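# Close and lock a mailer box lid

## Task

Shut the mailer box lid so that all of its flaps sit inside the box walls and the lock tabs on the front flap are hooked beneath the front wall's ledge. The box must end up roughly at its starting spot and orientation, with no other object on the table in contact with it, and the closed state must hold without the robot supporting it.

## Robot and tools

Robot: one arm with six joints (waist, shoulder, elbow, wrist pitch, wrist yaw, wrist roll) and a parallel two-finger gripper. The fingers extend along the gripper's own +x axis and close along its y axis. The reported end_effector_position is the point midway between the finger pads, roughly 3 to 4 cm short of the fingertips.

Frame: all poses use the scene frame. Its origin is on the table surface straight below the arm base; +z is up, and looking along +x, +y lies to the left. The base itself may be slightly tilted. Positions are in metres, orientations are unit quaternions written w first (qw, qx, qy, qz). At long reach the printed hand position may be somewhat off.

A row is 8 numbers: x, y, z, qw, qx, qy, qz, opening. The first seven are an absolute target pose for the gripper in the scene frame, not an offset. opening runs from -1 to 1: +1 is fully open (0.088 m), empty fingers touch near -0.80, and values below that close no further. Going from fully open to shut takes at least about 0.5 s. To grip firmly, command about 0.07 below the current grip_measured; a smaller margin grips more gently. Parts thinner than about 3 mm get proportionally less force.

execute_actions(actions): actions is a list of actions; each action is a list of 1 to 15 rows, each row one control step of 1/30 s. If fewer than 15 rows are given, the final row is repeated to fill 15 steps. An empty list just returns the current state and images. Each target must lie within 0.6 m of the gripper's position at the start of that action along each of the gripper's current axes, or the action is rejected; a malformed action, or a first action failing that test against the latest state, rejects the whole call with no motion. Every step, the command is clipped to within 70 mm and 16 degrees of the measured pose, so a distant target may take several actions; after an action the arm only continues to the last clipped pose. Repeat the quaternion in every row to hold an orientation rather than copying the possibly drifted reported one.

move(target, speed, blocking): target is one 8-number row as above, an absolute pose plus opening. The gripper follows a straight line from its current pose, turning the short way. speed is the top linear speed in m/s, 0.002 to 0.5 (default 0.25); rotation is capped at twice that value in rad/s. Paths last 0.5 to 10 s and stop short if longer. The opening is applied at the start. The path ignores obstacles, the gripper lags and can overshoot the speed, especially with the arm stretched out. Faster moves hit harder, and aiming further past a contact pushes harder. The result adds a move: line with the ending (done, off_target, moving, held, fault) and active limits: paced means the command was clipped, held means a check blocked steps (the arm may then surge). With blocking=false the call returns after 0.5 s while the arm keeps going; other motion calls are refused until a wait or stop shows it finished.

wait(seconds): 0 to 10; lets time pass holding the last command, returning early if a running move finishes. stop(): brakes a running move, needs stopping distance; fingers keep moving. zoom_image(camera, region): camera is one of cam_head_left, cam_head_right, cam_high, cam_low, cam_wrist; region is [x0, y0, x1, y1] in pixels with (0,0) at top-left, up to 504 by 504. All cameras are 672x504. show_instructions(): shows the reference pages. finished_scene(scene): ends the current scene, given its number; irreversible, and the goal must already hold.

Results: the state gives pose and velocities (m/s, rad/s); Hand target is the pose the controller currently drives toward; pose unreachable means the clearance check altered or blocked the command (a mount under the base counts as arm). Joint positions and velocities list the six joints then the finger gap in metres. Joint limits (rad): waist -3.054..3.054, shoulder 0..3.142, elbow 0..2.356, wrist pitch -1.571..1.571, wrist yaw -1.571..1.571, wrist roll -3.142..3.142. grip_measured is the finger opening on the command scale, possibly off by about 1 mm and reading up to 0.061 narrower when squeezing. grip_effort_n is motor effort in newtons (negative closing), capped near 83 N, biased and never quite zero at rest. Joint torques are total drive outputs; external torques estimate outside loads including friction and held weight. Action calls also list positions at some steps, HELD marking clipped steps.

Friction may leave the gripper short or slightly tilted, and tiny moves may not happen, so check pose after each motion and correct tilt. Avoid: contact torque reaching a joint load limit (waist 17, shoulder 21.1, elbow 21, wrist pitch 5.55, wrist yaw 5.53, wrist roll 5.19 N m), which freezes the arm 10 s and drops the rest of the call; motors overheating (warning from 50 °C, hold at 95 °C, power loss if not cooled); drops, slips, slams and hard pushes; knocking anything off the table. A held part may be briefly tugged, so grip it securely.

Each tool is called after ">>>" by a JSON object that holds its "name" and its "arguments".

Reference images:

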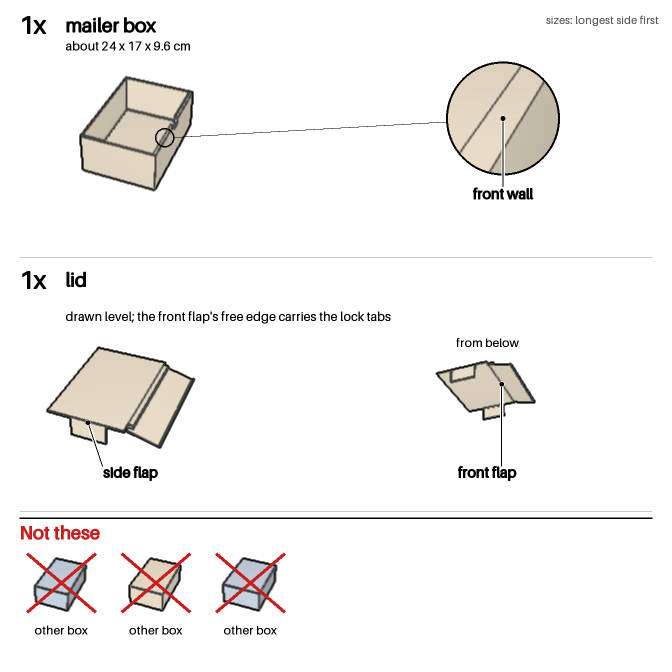

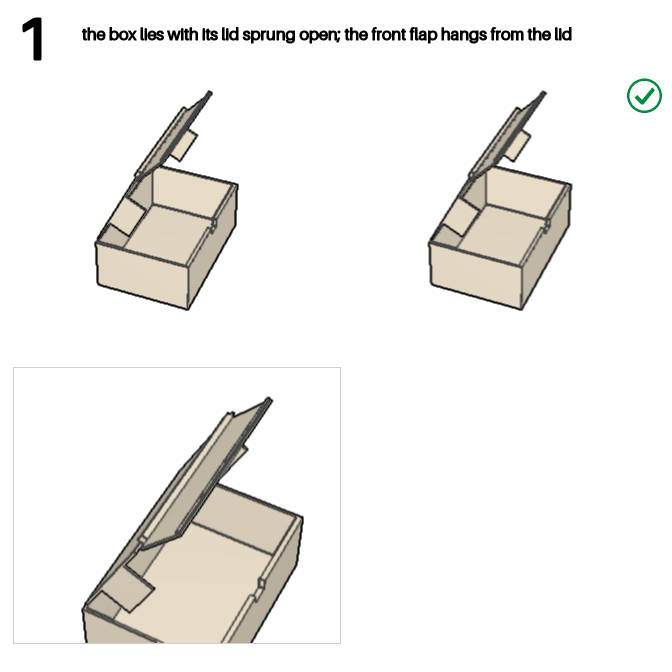

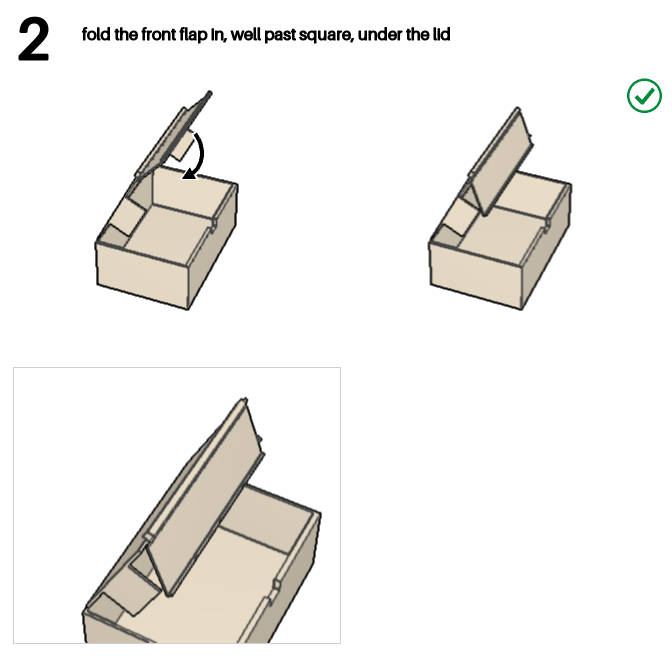

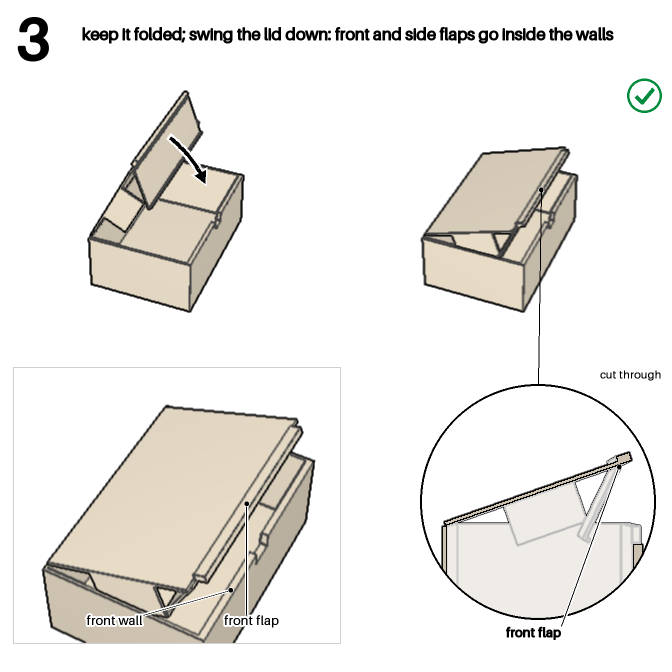

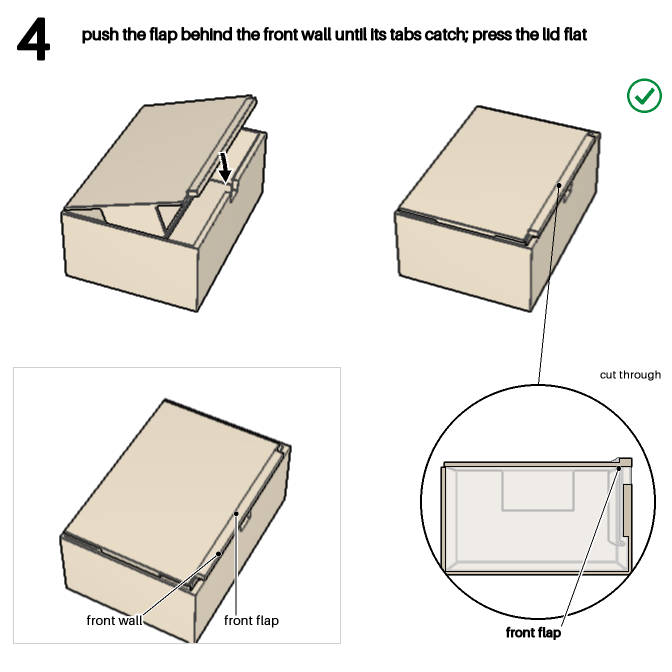

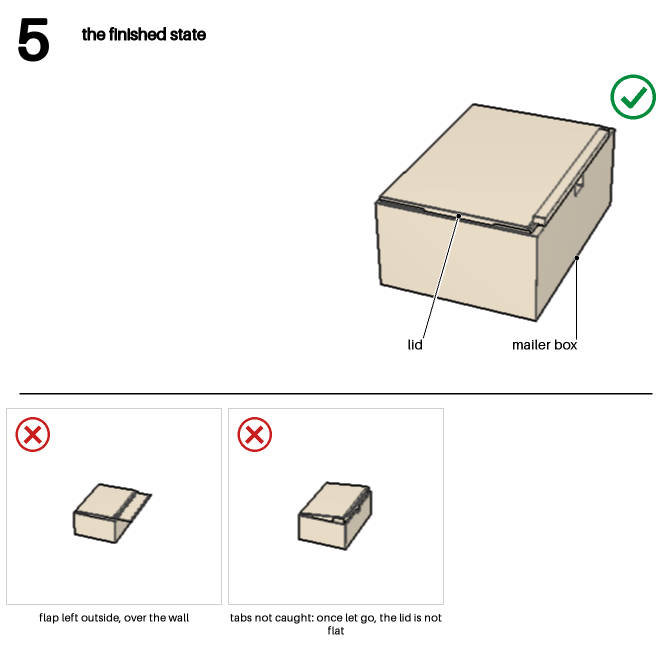

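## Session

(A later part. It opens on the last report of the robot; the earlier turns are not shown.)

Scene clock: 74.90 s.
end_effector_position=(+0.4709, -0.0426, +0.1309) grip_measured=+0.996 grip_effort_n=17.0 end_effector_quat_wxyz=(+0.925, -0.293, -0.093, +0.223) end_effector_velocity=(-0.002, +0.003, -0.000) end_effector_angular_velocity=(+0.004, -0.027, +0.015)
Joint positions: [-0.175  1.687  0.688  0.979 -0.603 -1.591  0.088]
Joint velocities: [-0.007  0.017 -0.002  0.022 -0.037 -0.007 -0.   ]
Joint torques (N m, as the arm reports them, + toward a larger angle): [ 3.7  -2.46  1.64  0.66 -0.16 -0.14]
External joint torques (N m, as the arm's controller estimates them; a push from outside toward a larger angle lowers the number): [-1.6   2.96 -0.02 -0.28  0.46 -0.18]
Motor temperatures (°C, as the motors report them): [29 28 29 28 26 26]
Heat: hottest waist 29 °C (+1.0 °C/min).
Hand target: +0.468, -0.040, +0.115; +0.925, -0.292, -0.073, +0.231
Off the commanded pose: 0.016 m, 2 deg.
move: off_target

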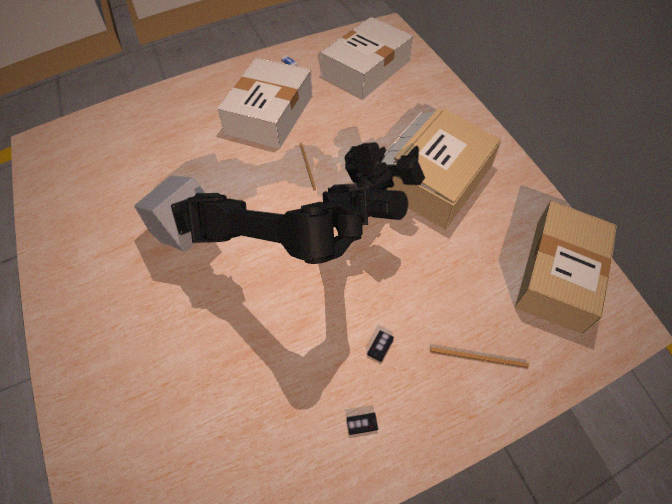

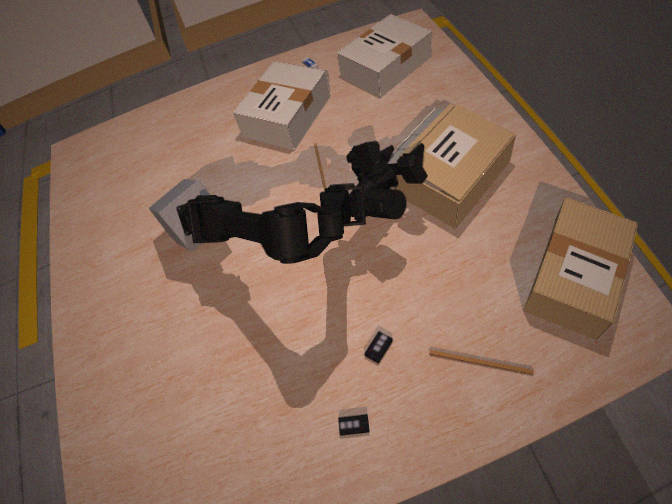

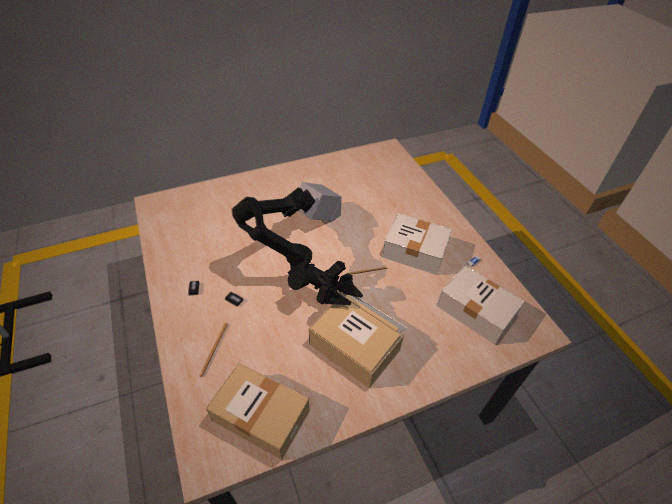

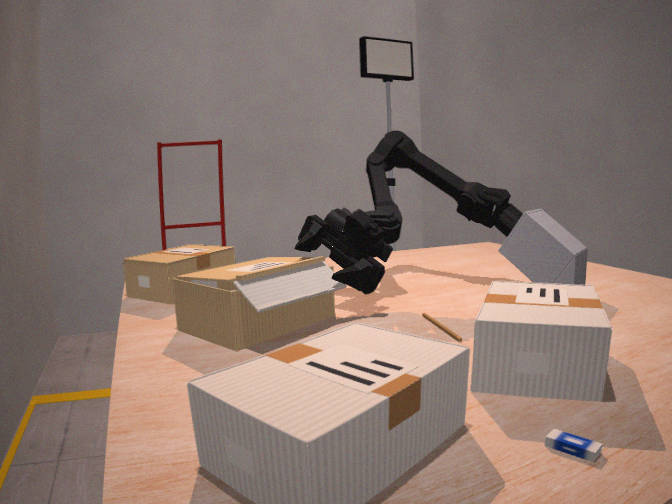

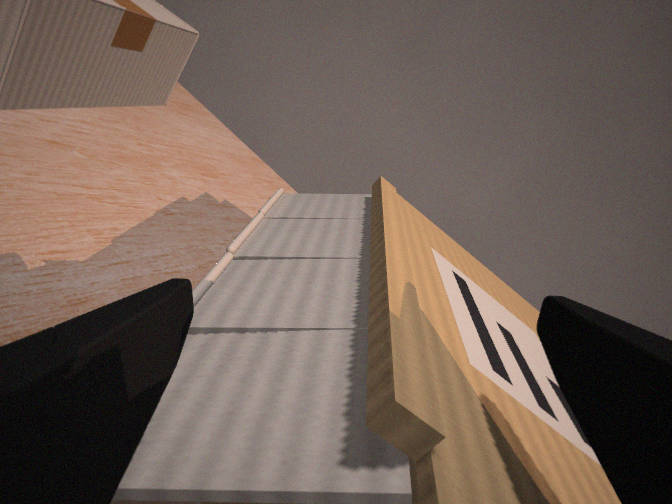

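>>> {"name": "move", "arguments": {"target": [0.50,-0.10,0.25,0.97,0,0,0.242,1], "speed": 0.15}}

>>> {"name": "move", "arguments": {"target": [0.45,-0.17,0.31,0.84,0.485,0.121,0.21,0.4]}}

>>> {"name": "move", "arguments": {"target": [0.445,-0.15,0.268,0.41,0.879,0.219,0.102,0.4], "speed": 0.35}}

Scene clock: 88.70 s.
end_effector_position=(+0.4992, -0.0960, +0.2471) grip_measured=+0.996 grip_effort_n=17.0 end_effector_quat_wxyz=(+0.969, -0.001, +0.000, +0.247) end_effector_velocity=(-0.001, +0.001, +0.002) end_effector_angular_velocity=(-0.002, -0.003, +0.015)
Joint positions: [ 0.031  1.345  0.925  0.366 -0.368 -0.979  0.088]
Joint velocities: [ 0.002 -0.002  0.007 -0.022 -0.007 -0.007 -0.   ]
Joint torques (N m, as the arm reports them, + toward a larger angle): [ 5.28 -4.86  5.2   0.81 -0.47  0.15]
External joint torques (N m, as the arm's controller estimates them; a push from outside toward a larger angle lowers the number): [ 0.43  0.1   1.28 -0.2   0.15  0.14]
Motor temperatures (°C, as the motors report them): [29 28 29 27 25 26]
Heat: hottest waist 29 °C (+0.0 °C/min).
Hand target: +0.500, -0.100, +0.250; +0.970, -0.000, +0.000, +0.242
Off the commanded pose: 0.005 m, 1 deg.
move: done

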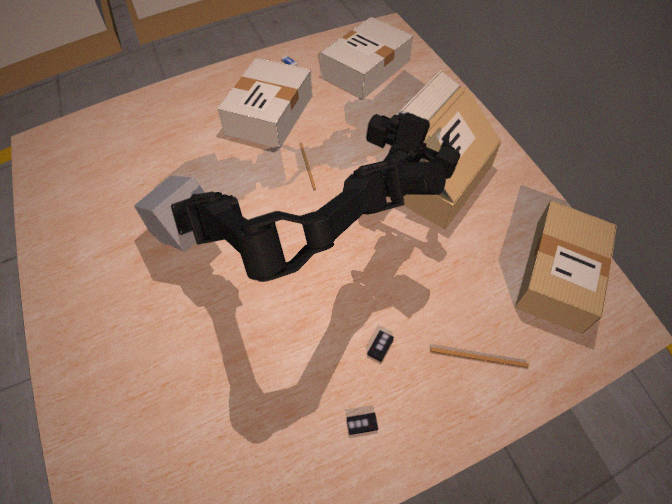

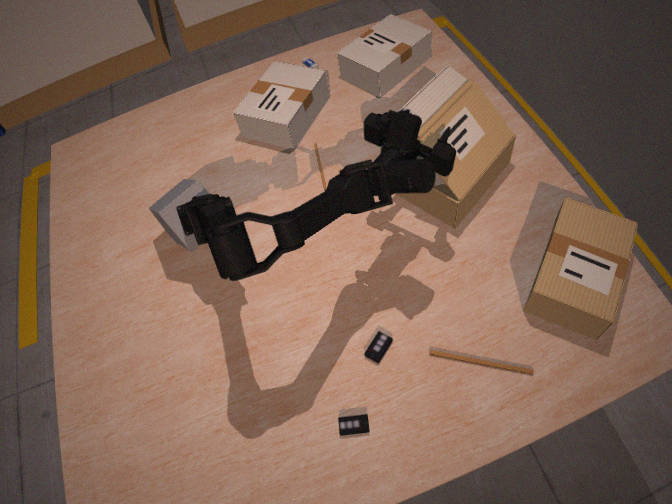

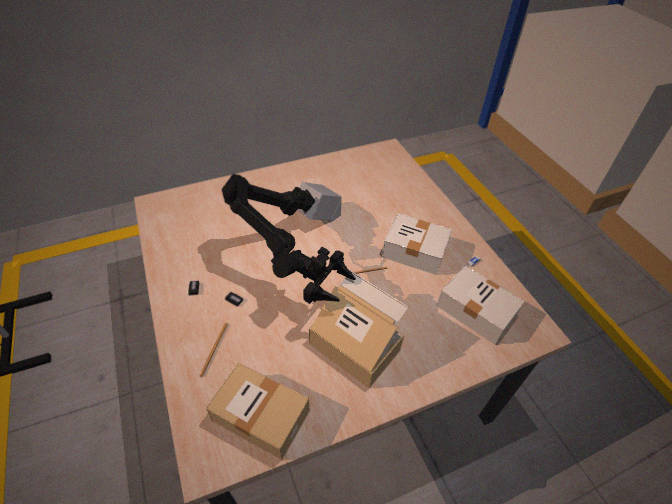

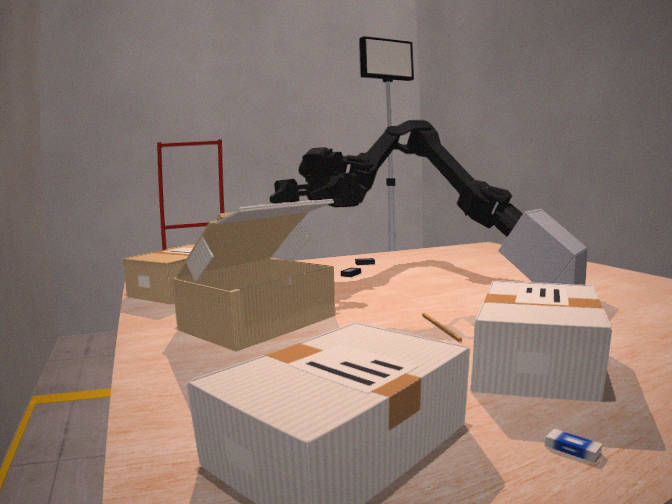

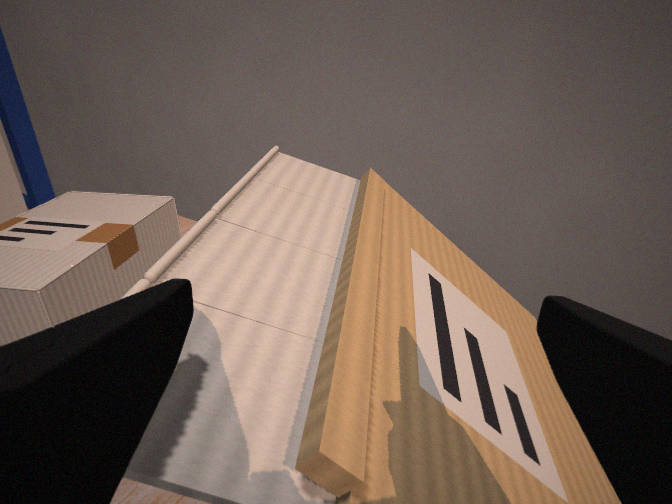

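Scene clock: 91.33 s.
end_effector_position=(+0.4505, -0.1655, +0.3078) grip_measured=+0.402 grip_effort_n=-10.5 end_effector_quat_wxyz=(+0.840, +0.483, +0.124, +0.213) end_effector_velocity=(-0.003, +0.003, -0.004) end_effector_angular_velocity=(+0.008, +0.017, +0.017)
Joint positions: [ 0.031  1.034  1.014 -0.035 -0.368  0.068  0.059]
Joint velocities: [-0.007 -0.002 -0.002 -0.022 -0.007  0.007 -0.   ]
Joint torques (N m, as the arm reports them, + toward a larger angle): [ 2.97 -4.05  6.22  0.84 -0.69  0.13]
External joint torques (N m, as the arm's controller estimates them; a push from outside toward a larger angle lowers the number): [-0.08 -0.11  1.81 -0.18 -0.08  0.18]
Motor temperatures (°C, as the motors report them): [29 28 29 27 25 26]
Heat: hottest waist 29 °C (+0.0 °C/min).
Hand target: +0.450, -0.170, +0.310; +0.840, +0.485, +0.121, +0.210
Off the commanded pose: 0.005 m, 1 deg.
move: done

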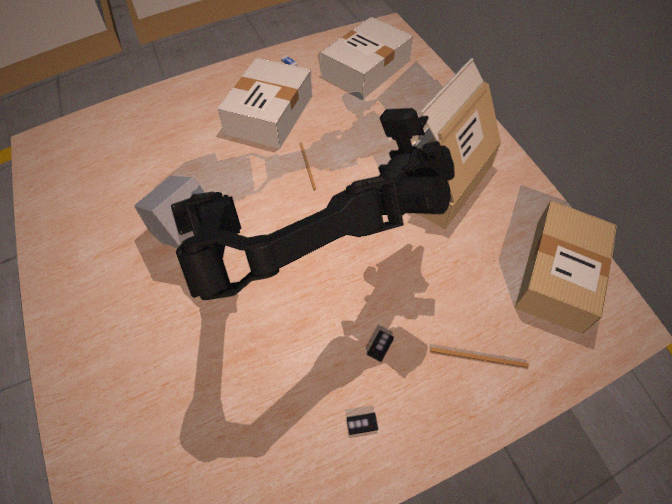

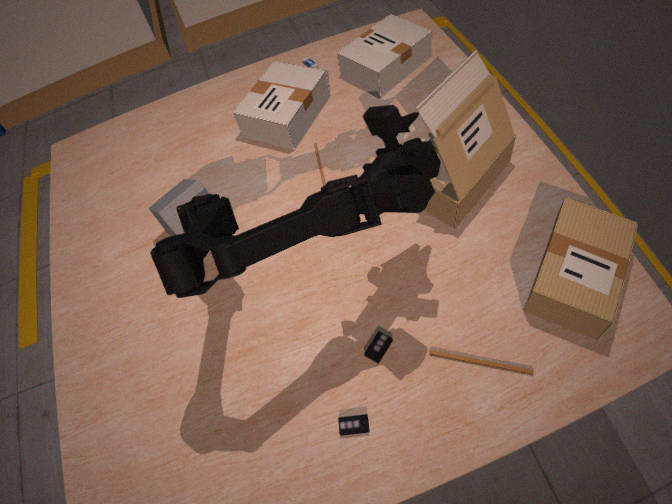

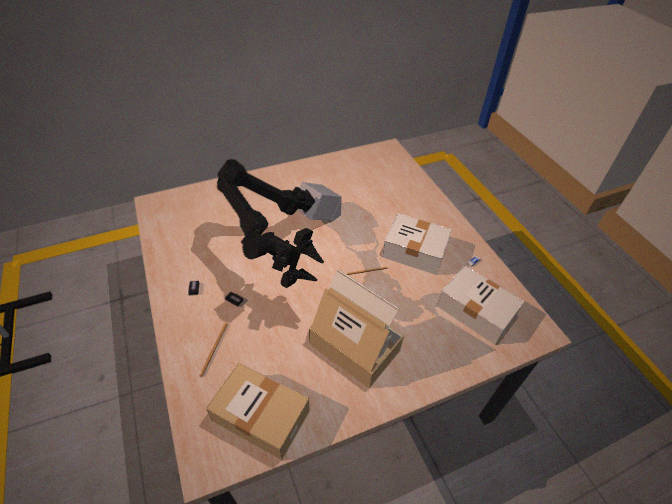

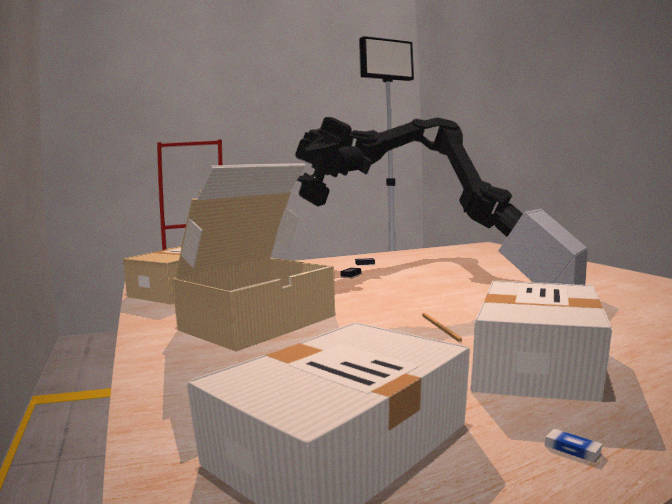

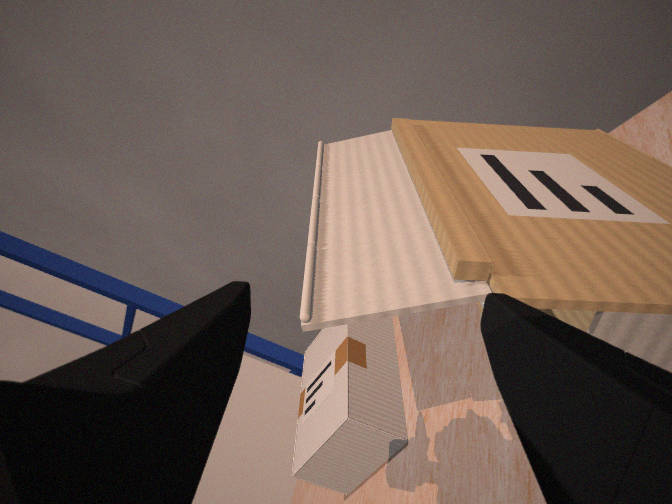

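Scene clock: 93.67 s.
end_effector_position=(+0.4451, -0.1545, +0.2726) grip_measured=+0.402 grip_effort_n=-10.5 end_effector_quat_wxyz=(+0.415, +0.878, +0.212, +0.104) end_effector_velocity=(-0.000, +0.000, +0.002) end_effector_angular_velocity=(+0.009, -0.009, +0.000)
Joint positions: [-0.066  1.043  0.878  0.133 -0.46   1.285  0.059]
Joint velocities: [ 0.002 -0.002 -0.002  0.007 -0.007  0.007  0.   ]
Joint torques (N m, as the arm reports them, + toward a larger angle): [ 2.98 -2.94  4.32  1.2  -0.8   0.08]
External joint torques (N m, as the arm's controller estimates them; a push from outside toward a larger angle lowers the number): [-0.15  1.51 -0.11  0.16 -0.19  0.13]
Motor temperatures (°C, as the motors report them): [29 28 29 27 25 26]
Heat: hottest waist 29 °C (+0.0 °C/min).
Hand target: +0.445, -0.150, +0.268; +0.410, +0.879, +0.219, +0.102
Off the commanded pose: 0.006 m, 1 deg.
move: done

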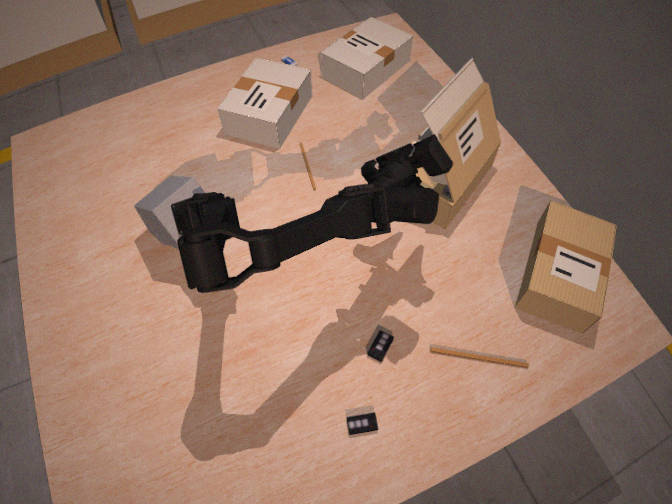

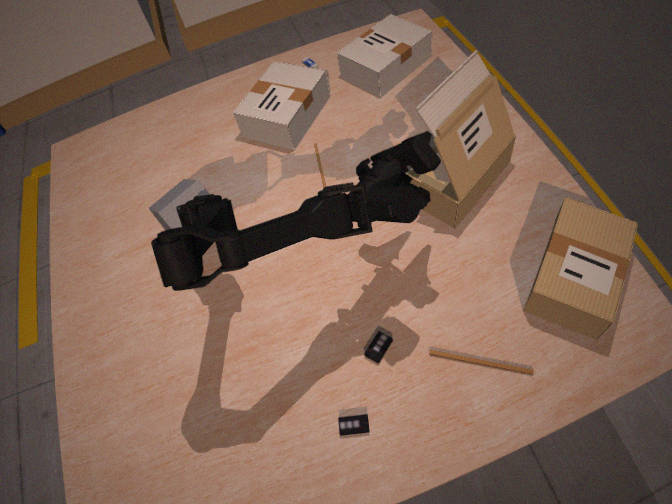

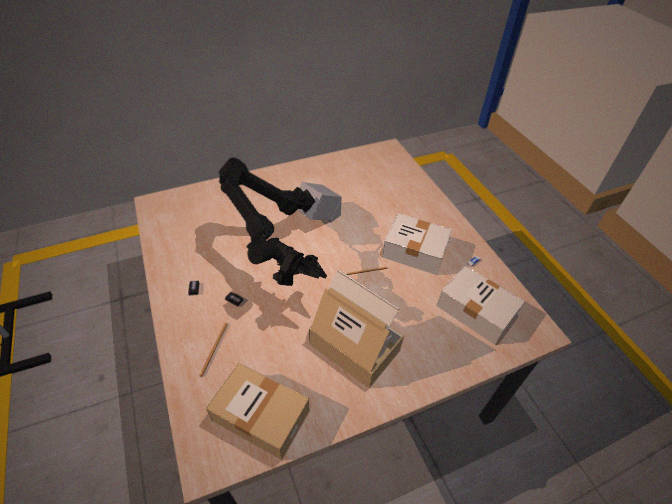

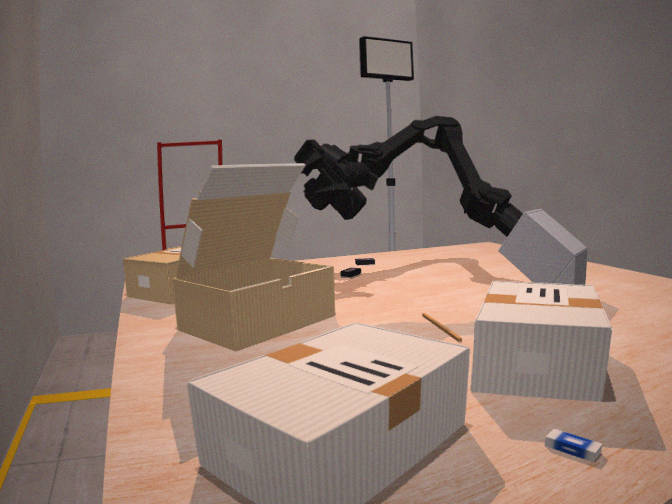

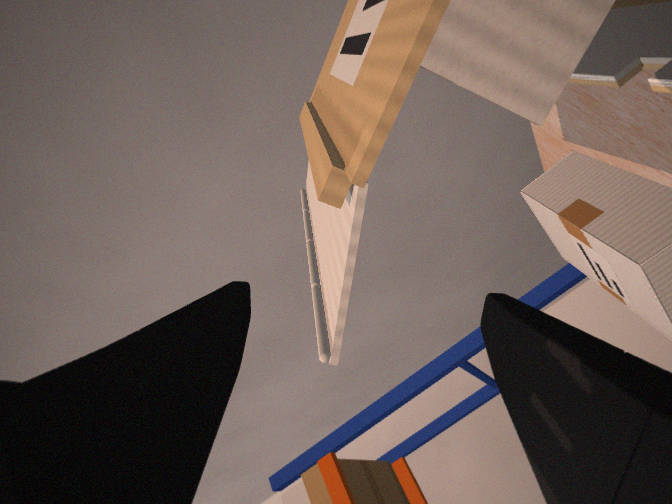

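>>> {"name": "move", "arguments": {"target": [0.523,-0.106,0.285,0.35,0.913,0.194,0.074,0.0], "speed": 0.08}}

>>> {"name": "move", "arguments": {"target": [0.523,-0.106,0.285,0.35,0.913,0.194,0.074,-1]}}

Scene clock: 101.60 s.
end_effector_position=(+0.5206, -0.1069, +0.2856) grip_measured=+0.002 grip_effort_n=-10.5 end_effector_quat_wxyz=(+0.352, +0.912, +0.195, +0.076) end_effector_velocity=(+0.002, +0.001, -0.001) end_effector_angular_velocity=(+0.005, +0.011, +0.003)
Joint positions: [ 0.138  1.358  1.028  0.345 -0.221  1.45   0.039]
Joint velocities: [ 0.002  0.007  0.007 -0.007  0.007  0.007 -0.   ]
Joint torques (N m, as the arm reports them, + toward a larger angle): [ 5.4  -3.02  5.73  1.23 -0.43  0.09]
External joint torques (N m, as the arm's controller estimates them; a push from outside toward a larger angle lowers the number): [0.29 1.62 1.58 0.17 0.17 0.14]
Motor temperatures (°C, as the motors report them): [29 28 29 28 25 26]
Heat: hottest waist 29 °C (-1.0 °C/min).
Hand target: +0.523, -0.106, +0.285; +0.350, +0.913, +0.194, +0.074
Off the commanded pose: 0.003 m, 0 deg.
move: done

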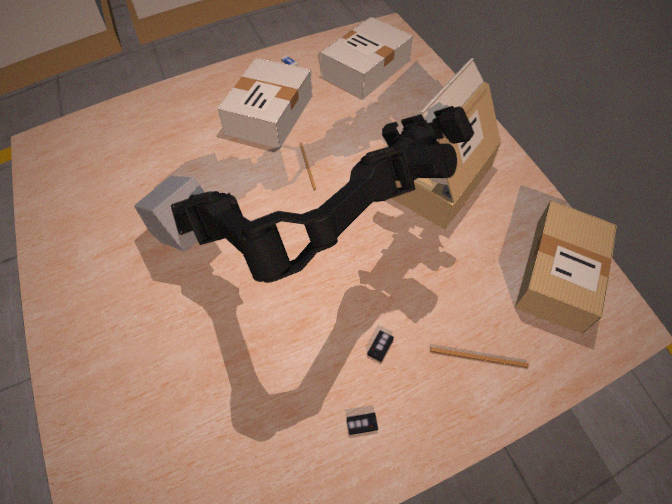

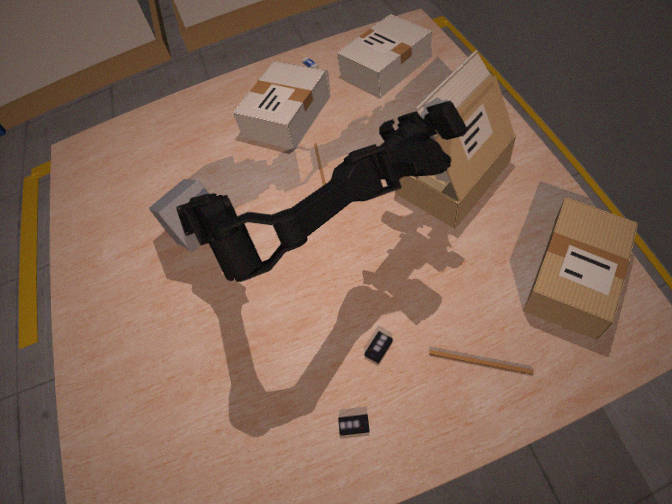

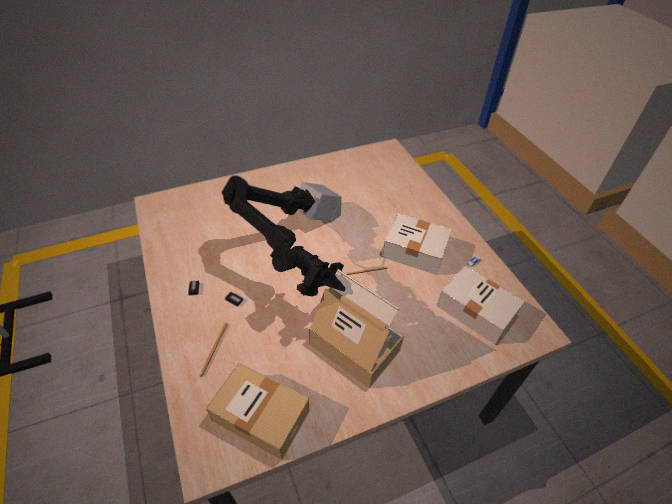

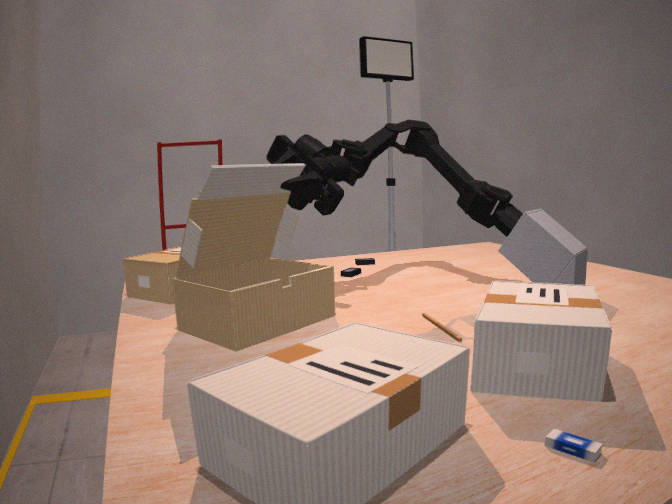

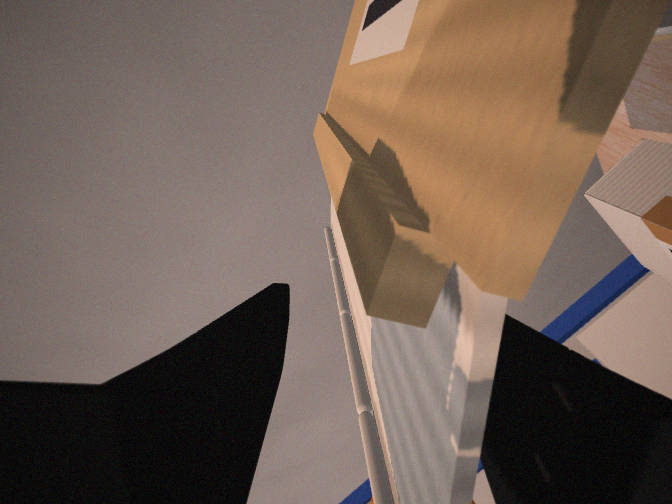

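Scene clock: 102.30 s.
end_effector_position=(+0.5212, -0.1083, +0.2857) grip_measured=-0.775 grip_effort_n=-83.5 end_effector_quat_wxyz=(+0.352, +0.913, +0.192, +0.076) end_effector_velocity=(-0.001, -0.000, -0.003) end_effector_angular_velocity=(-0.010, +0.009, +0.000)
Joint positions: [ 0.137  1.358  1.029  0.348 -0.219  1.451  0.001]
Joint velocities: [-0.002 -0.002 -0.002 -0.007  0.007 -0.007 -0.   ]
Joint torques (N m, as the arm reports them, + toward a larger angle): [ 5.79 -3.07  5.58  1.1  -0.47  0.08]
External joint torques (N m, as the arm's controller estimates them; a push from outside toward a larger angle lowers the number): [0.69 1.64 1.36 0.02 0.13 0.13]
Motor temperatures (°C, as the motors report them): [29 28 29 28 25 26]
Heat: hottest waist 29 °C (-1.0 °C/min).
Hand target: +0.523, -0.106, +0.285; +0.350, +0.913, +0.194, +0.074
Off the commanded pose: 0.003 m, 0 deg.
move: done

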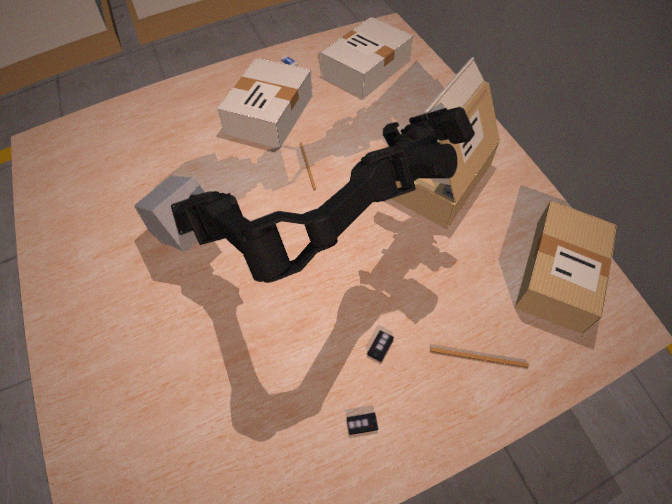

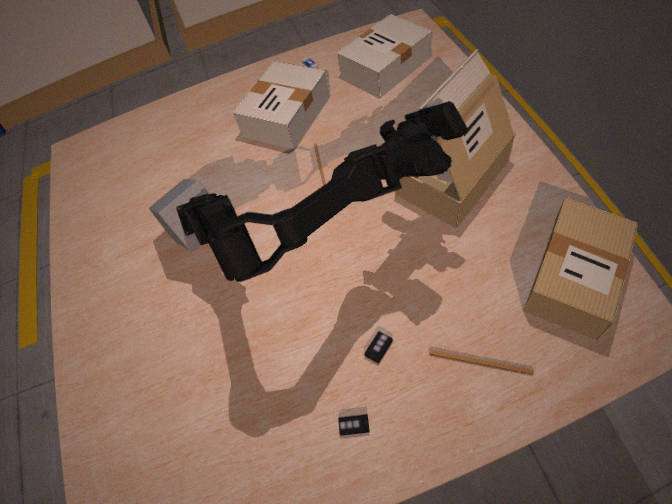

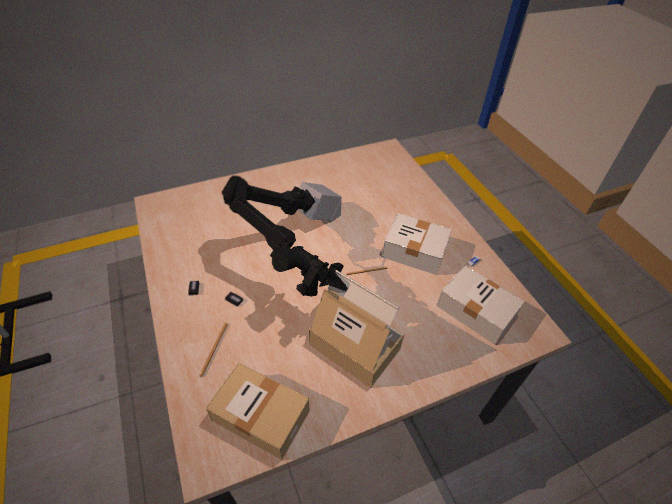

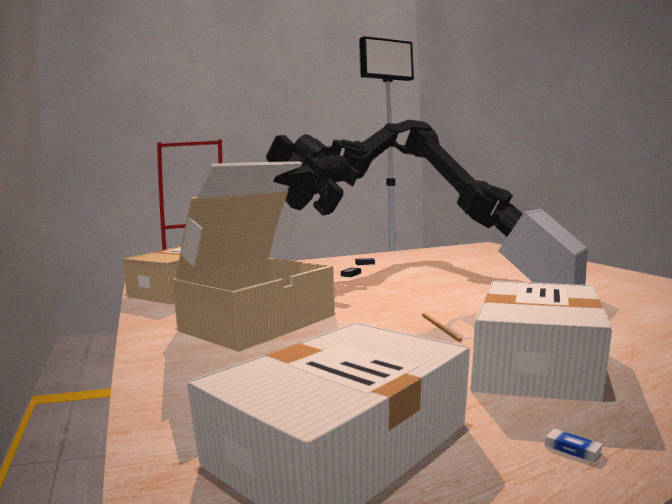

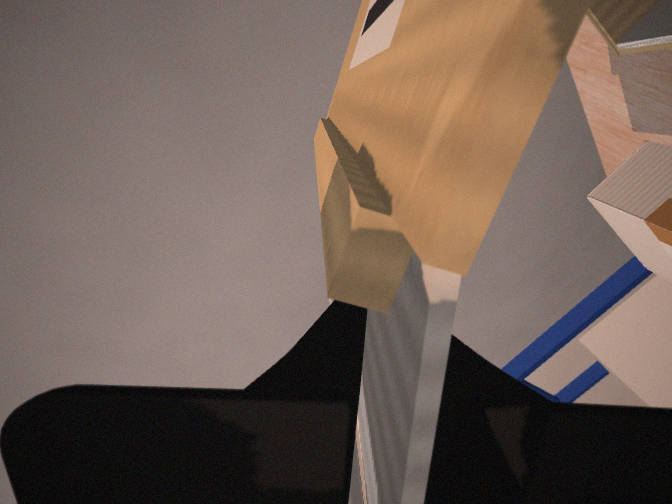

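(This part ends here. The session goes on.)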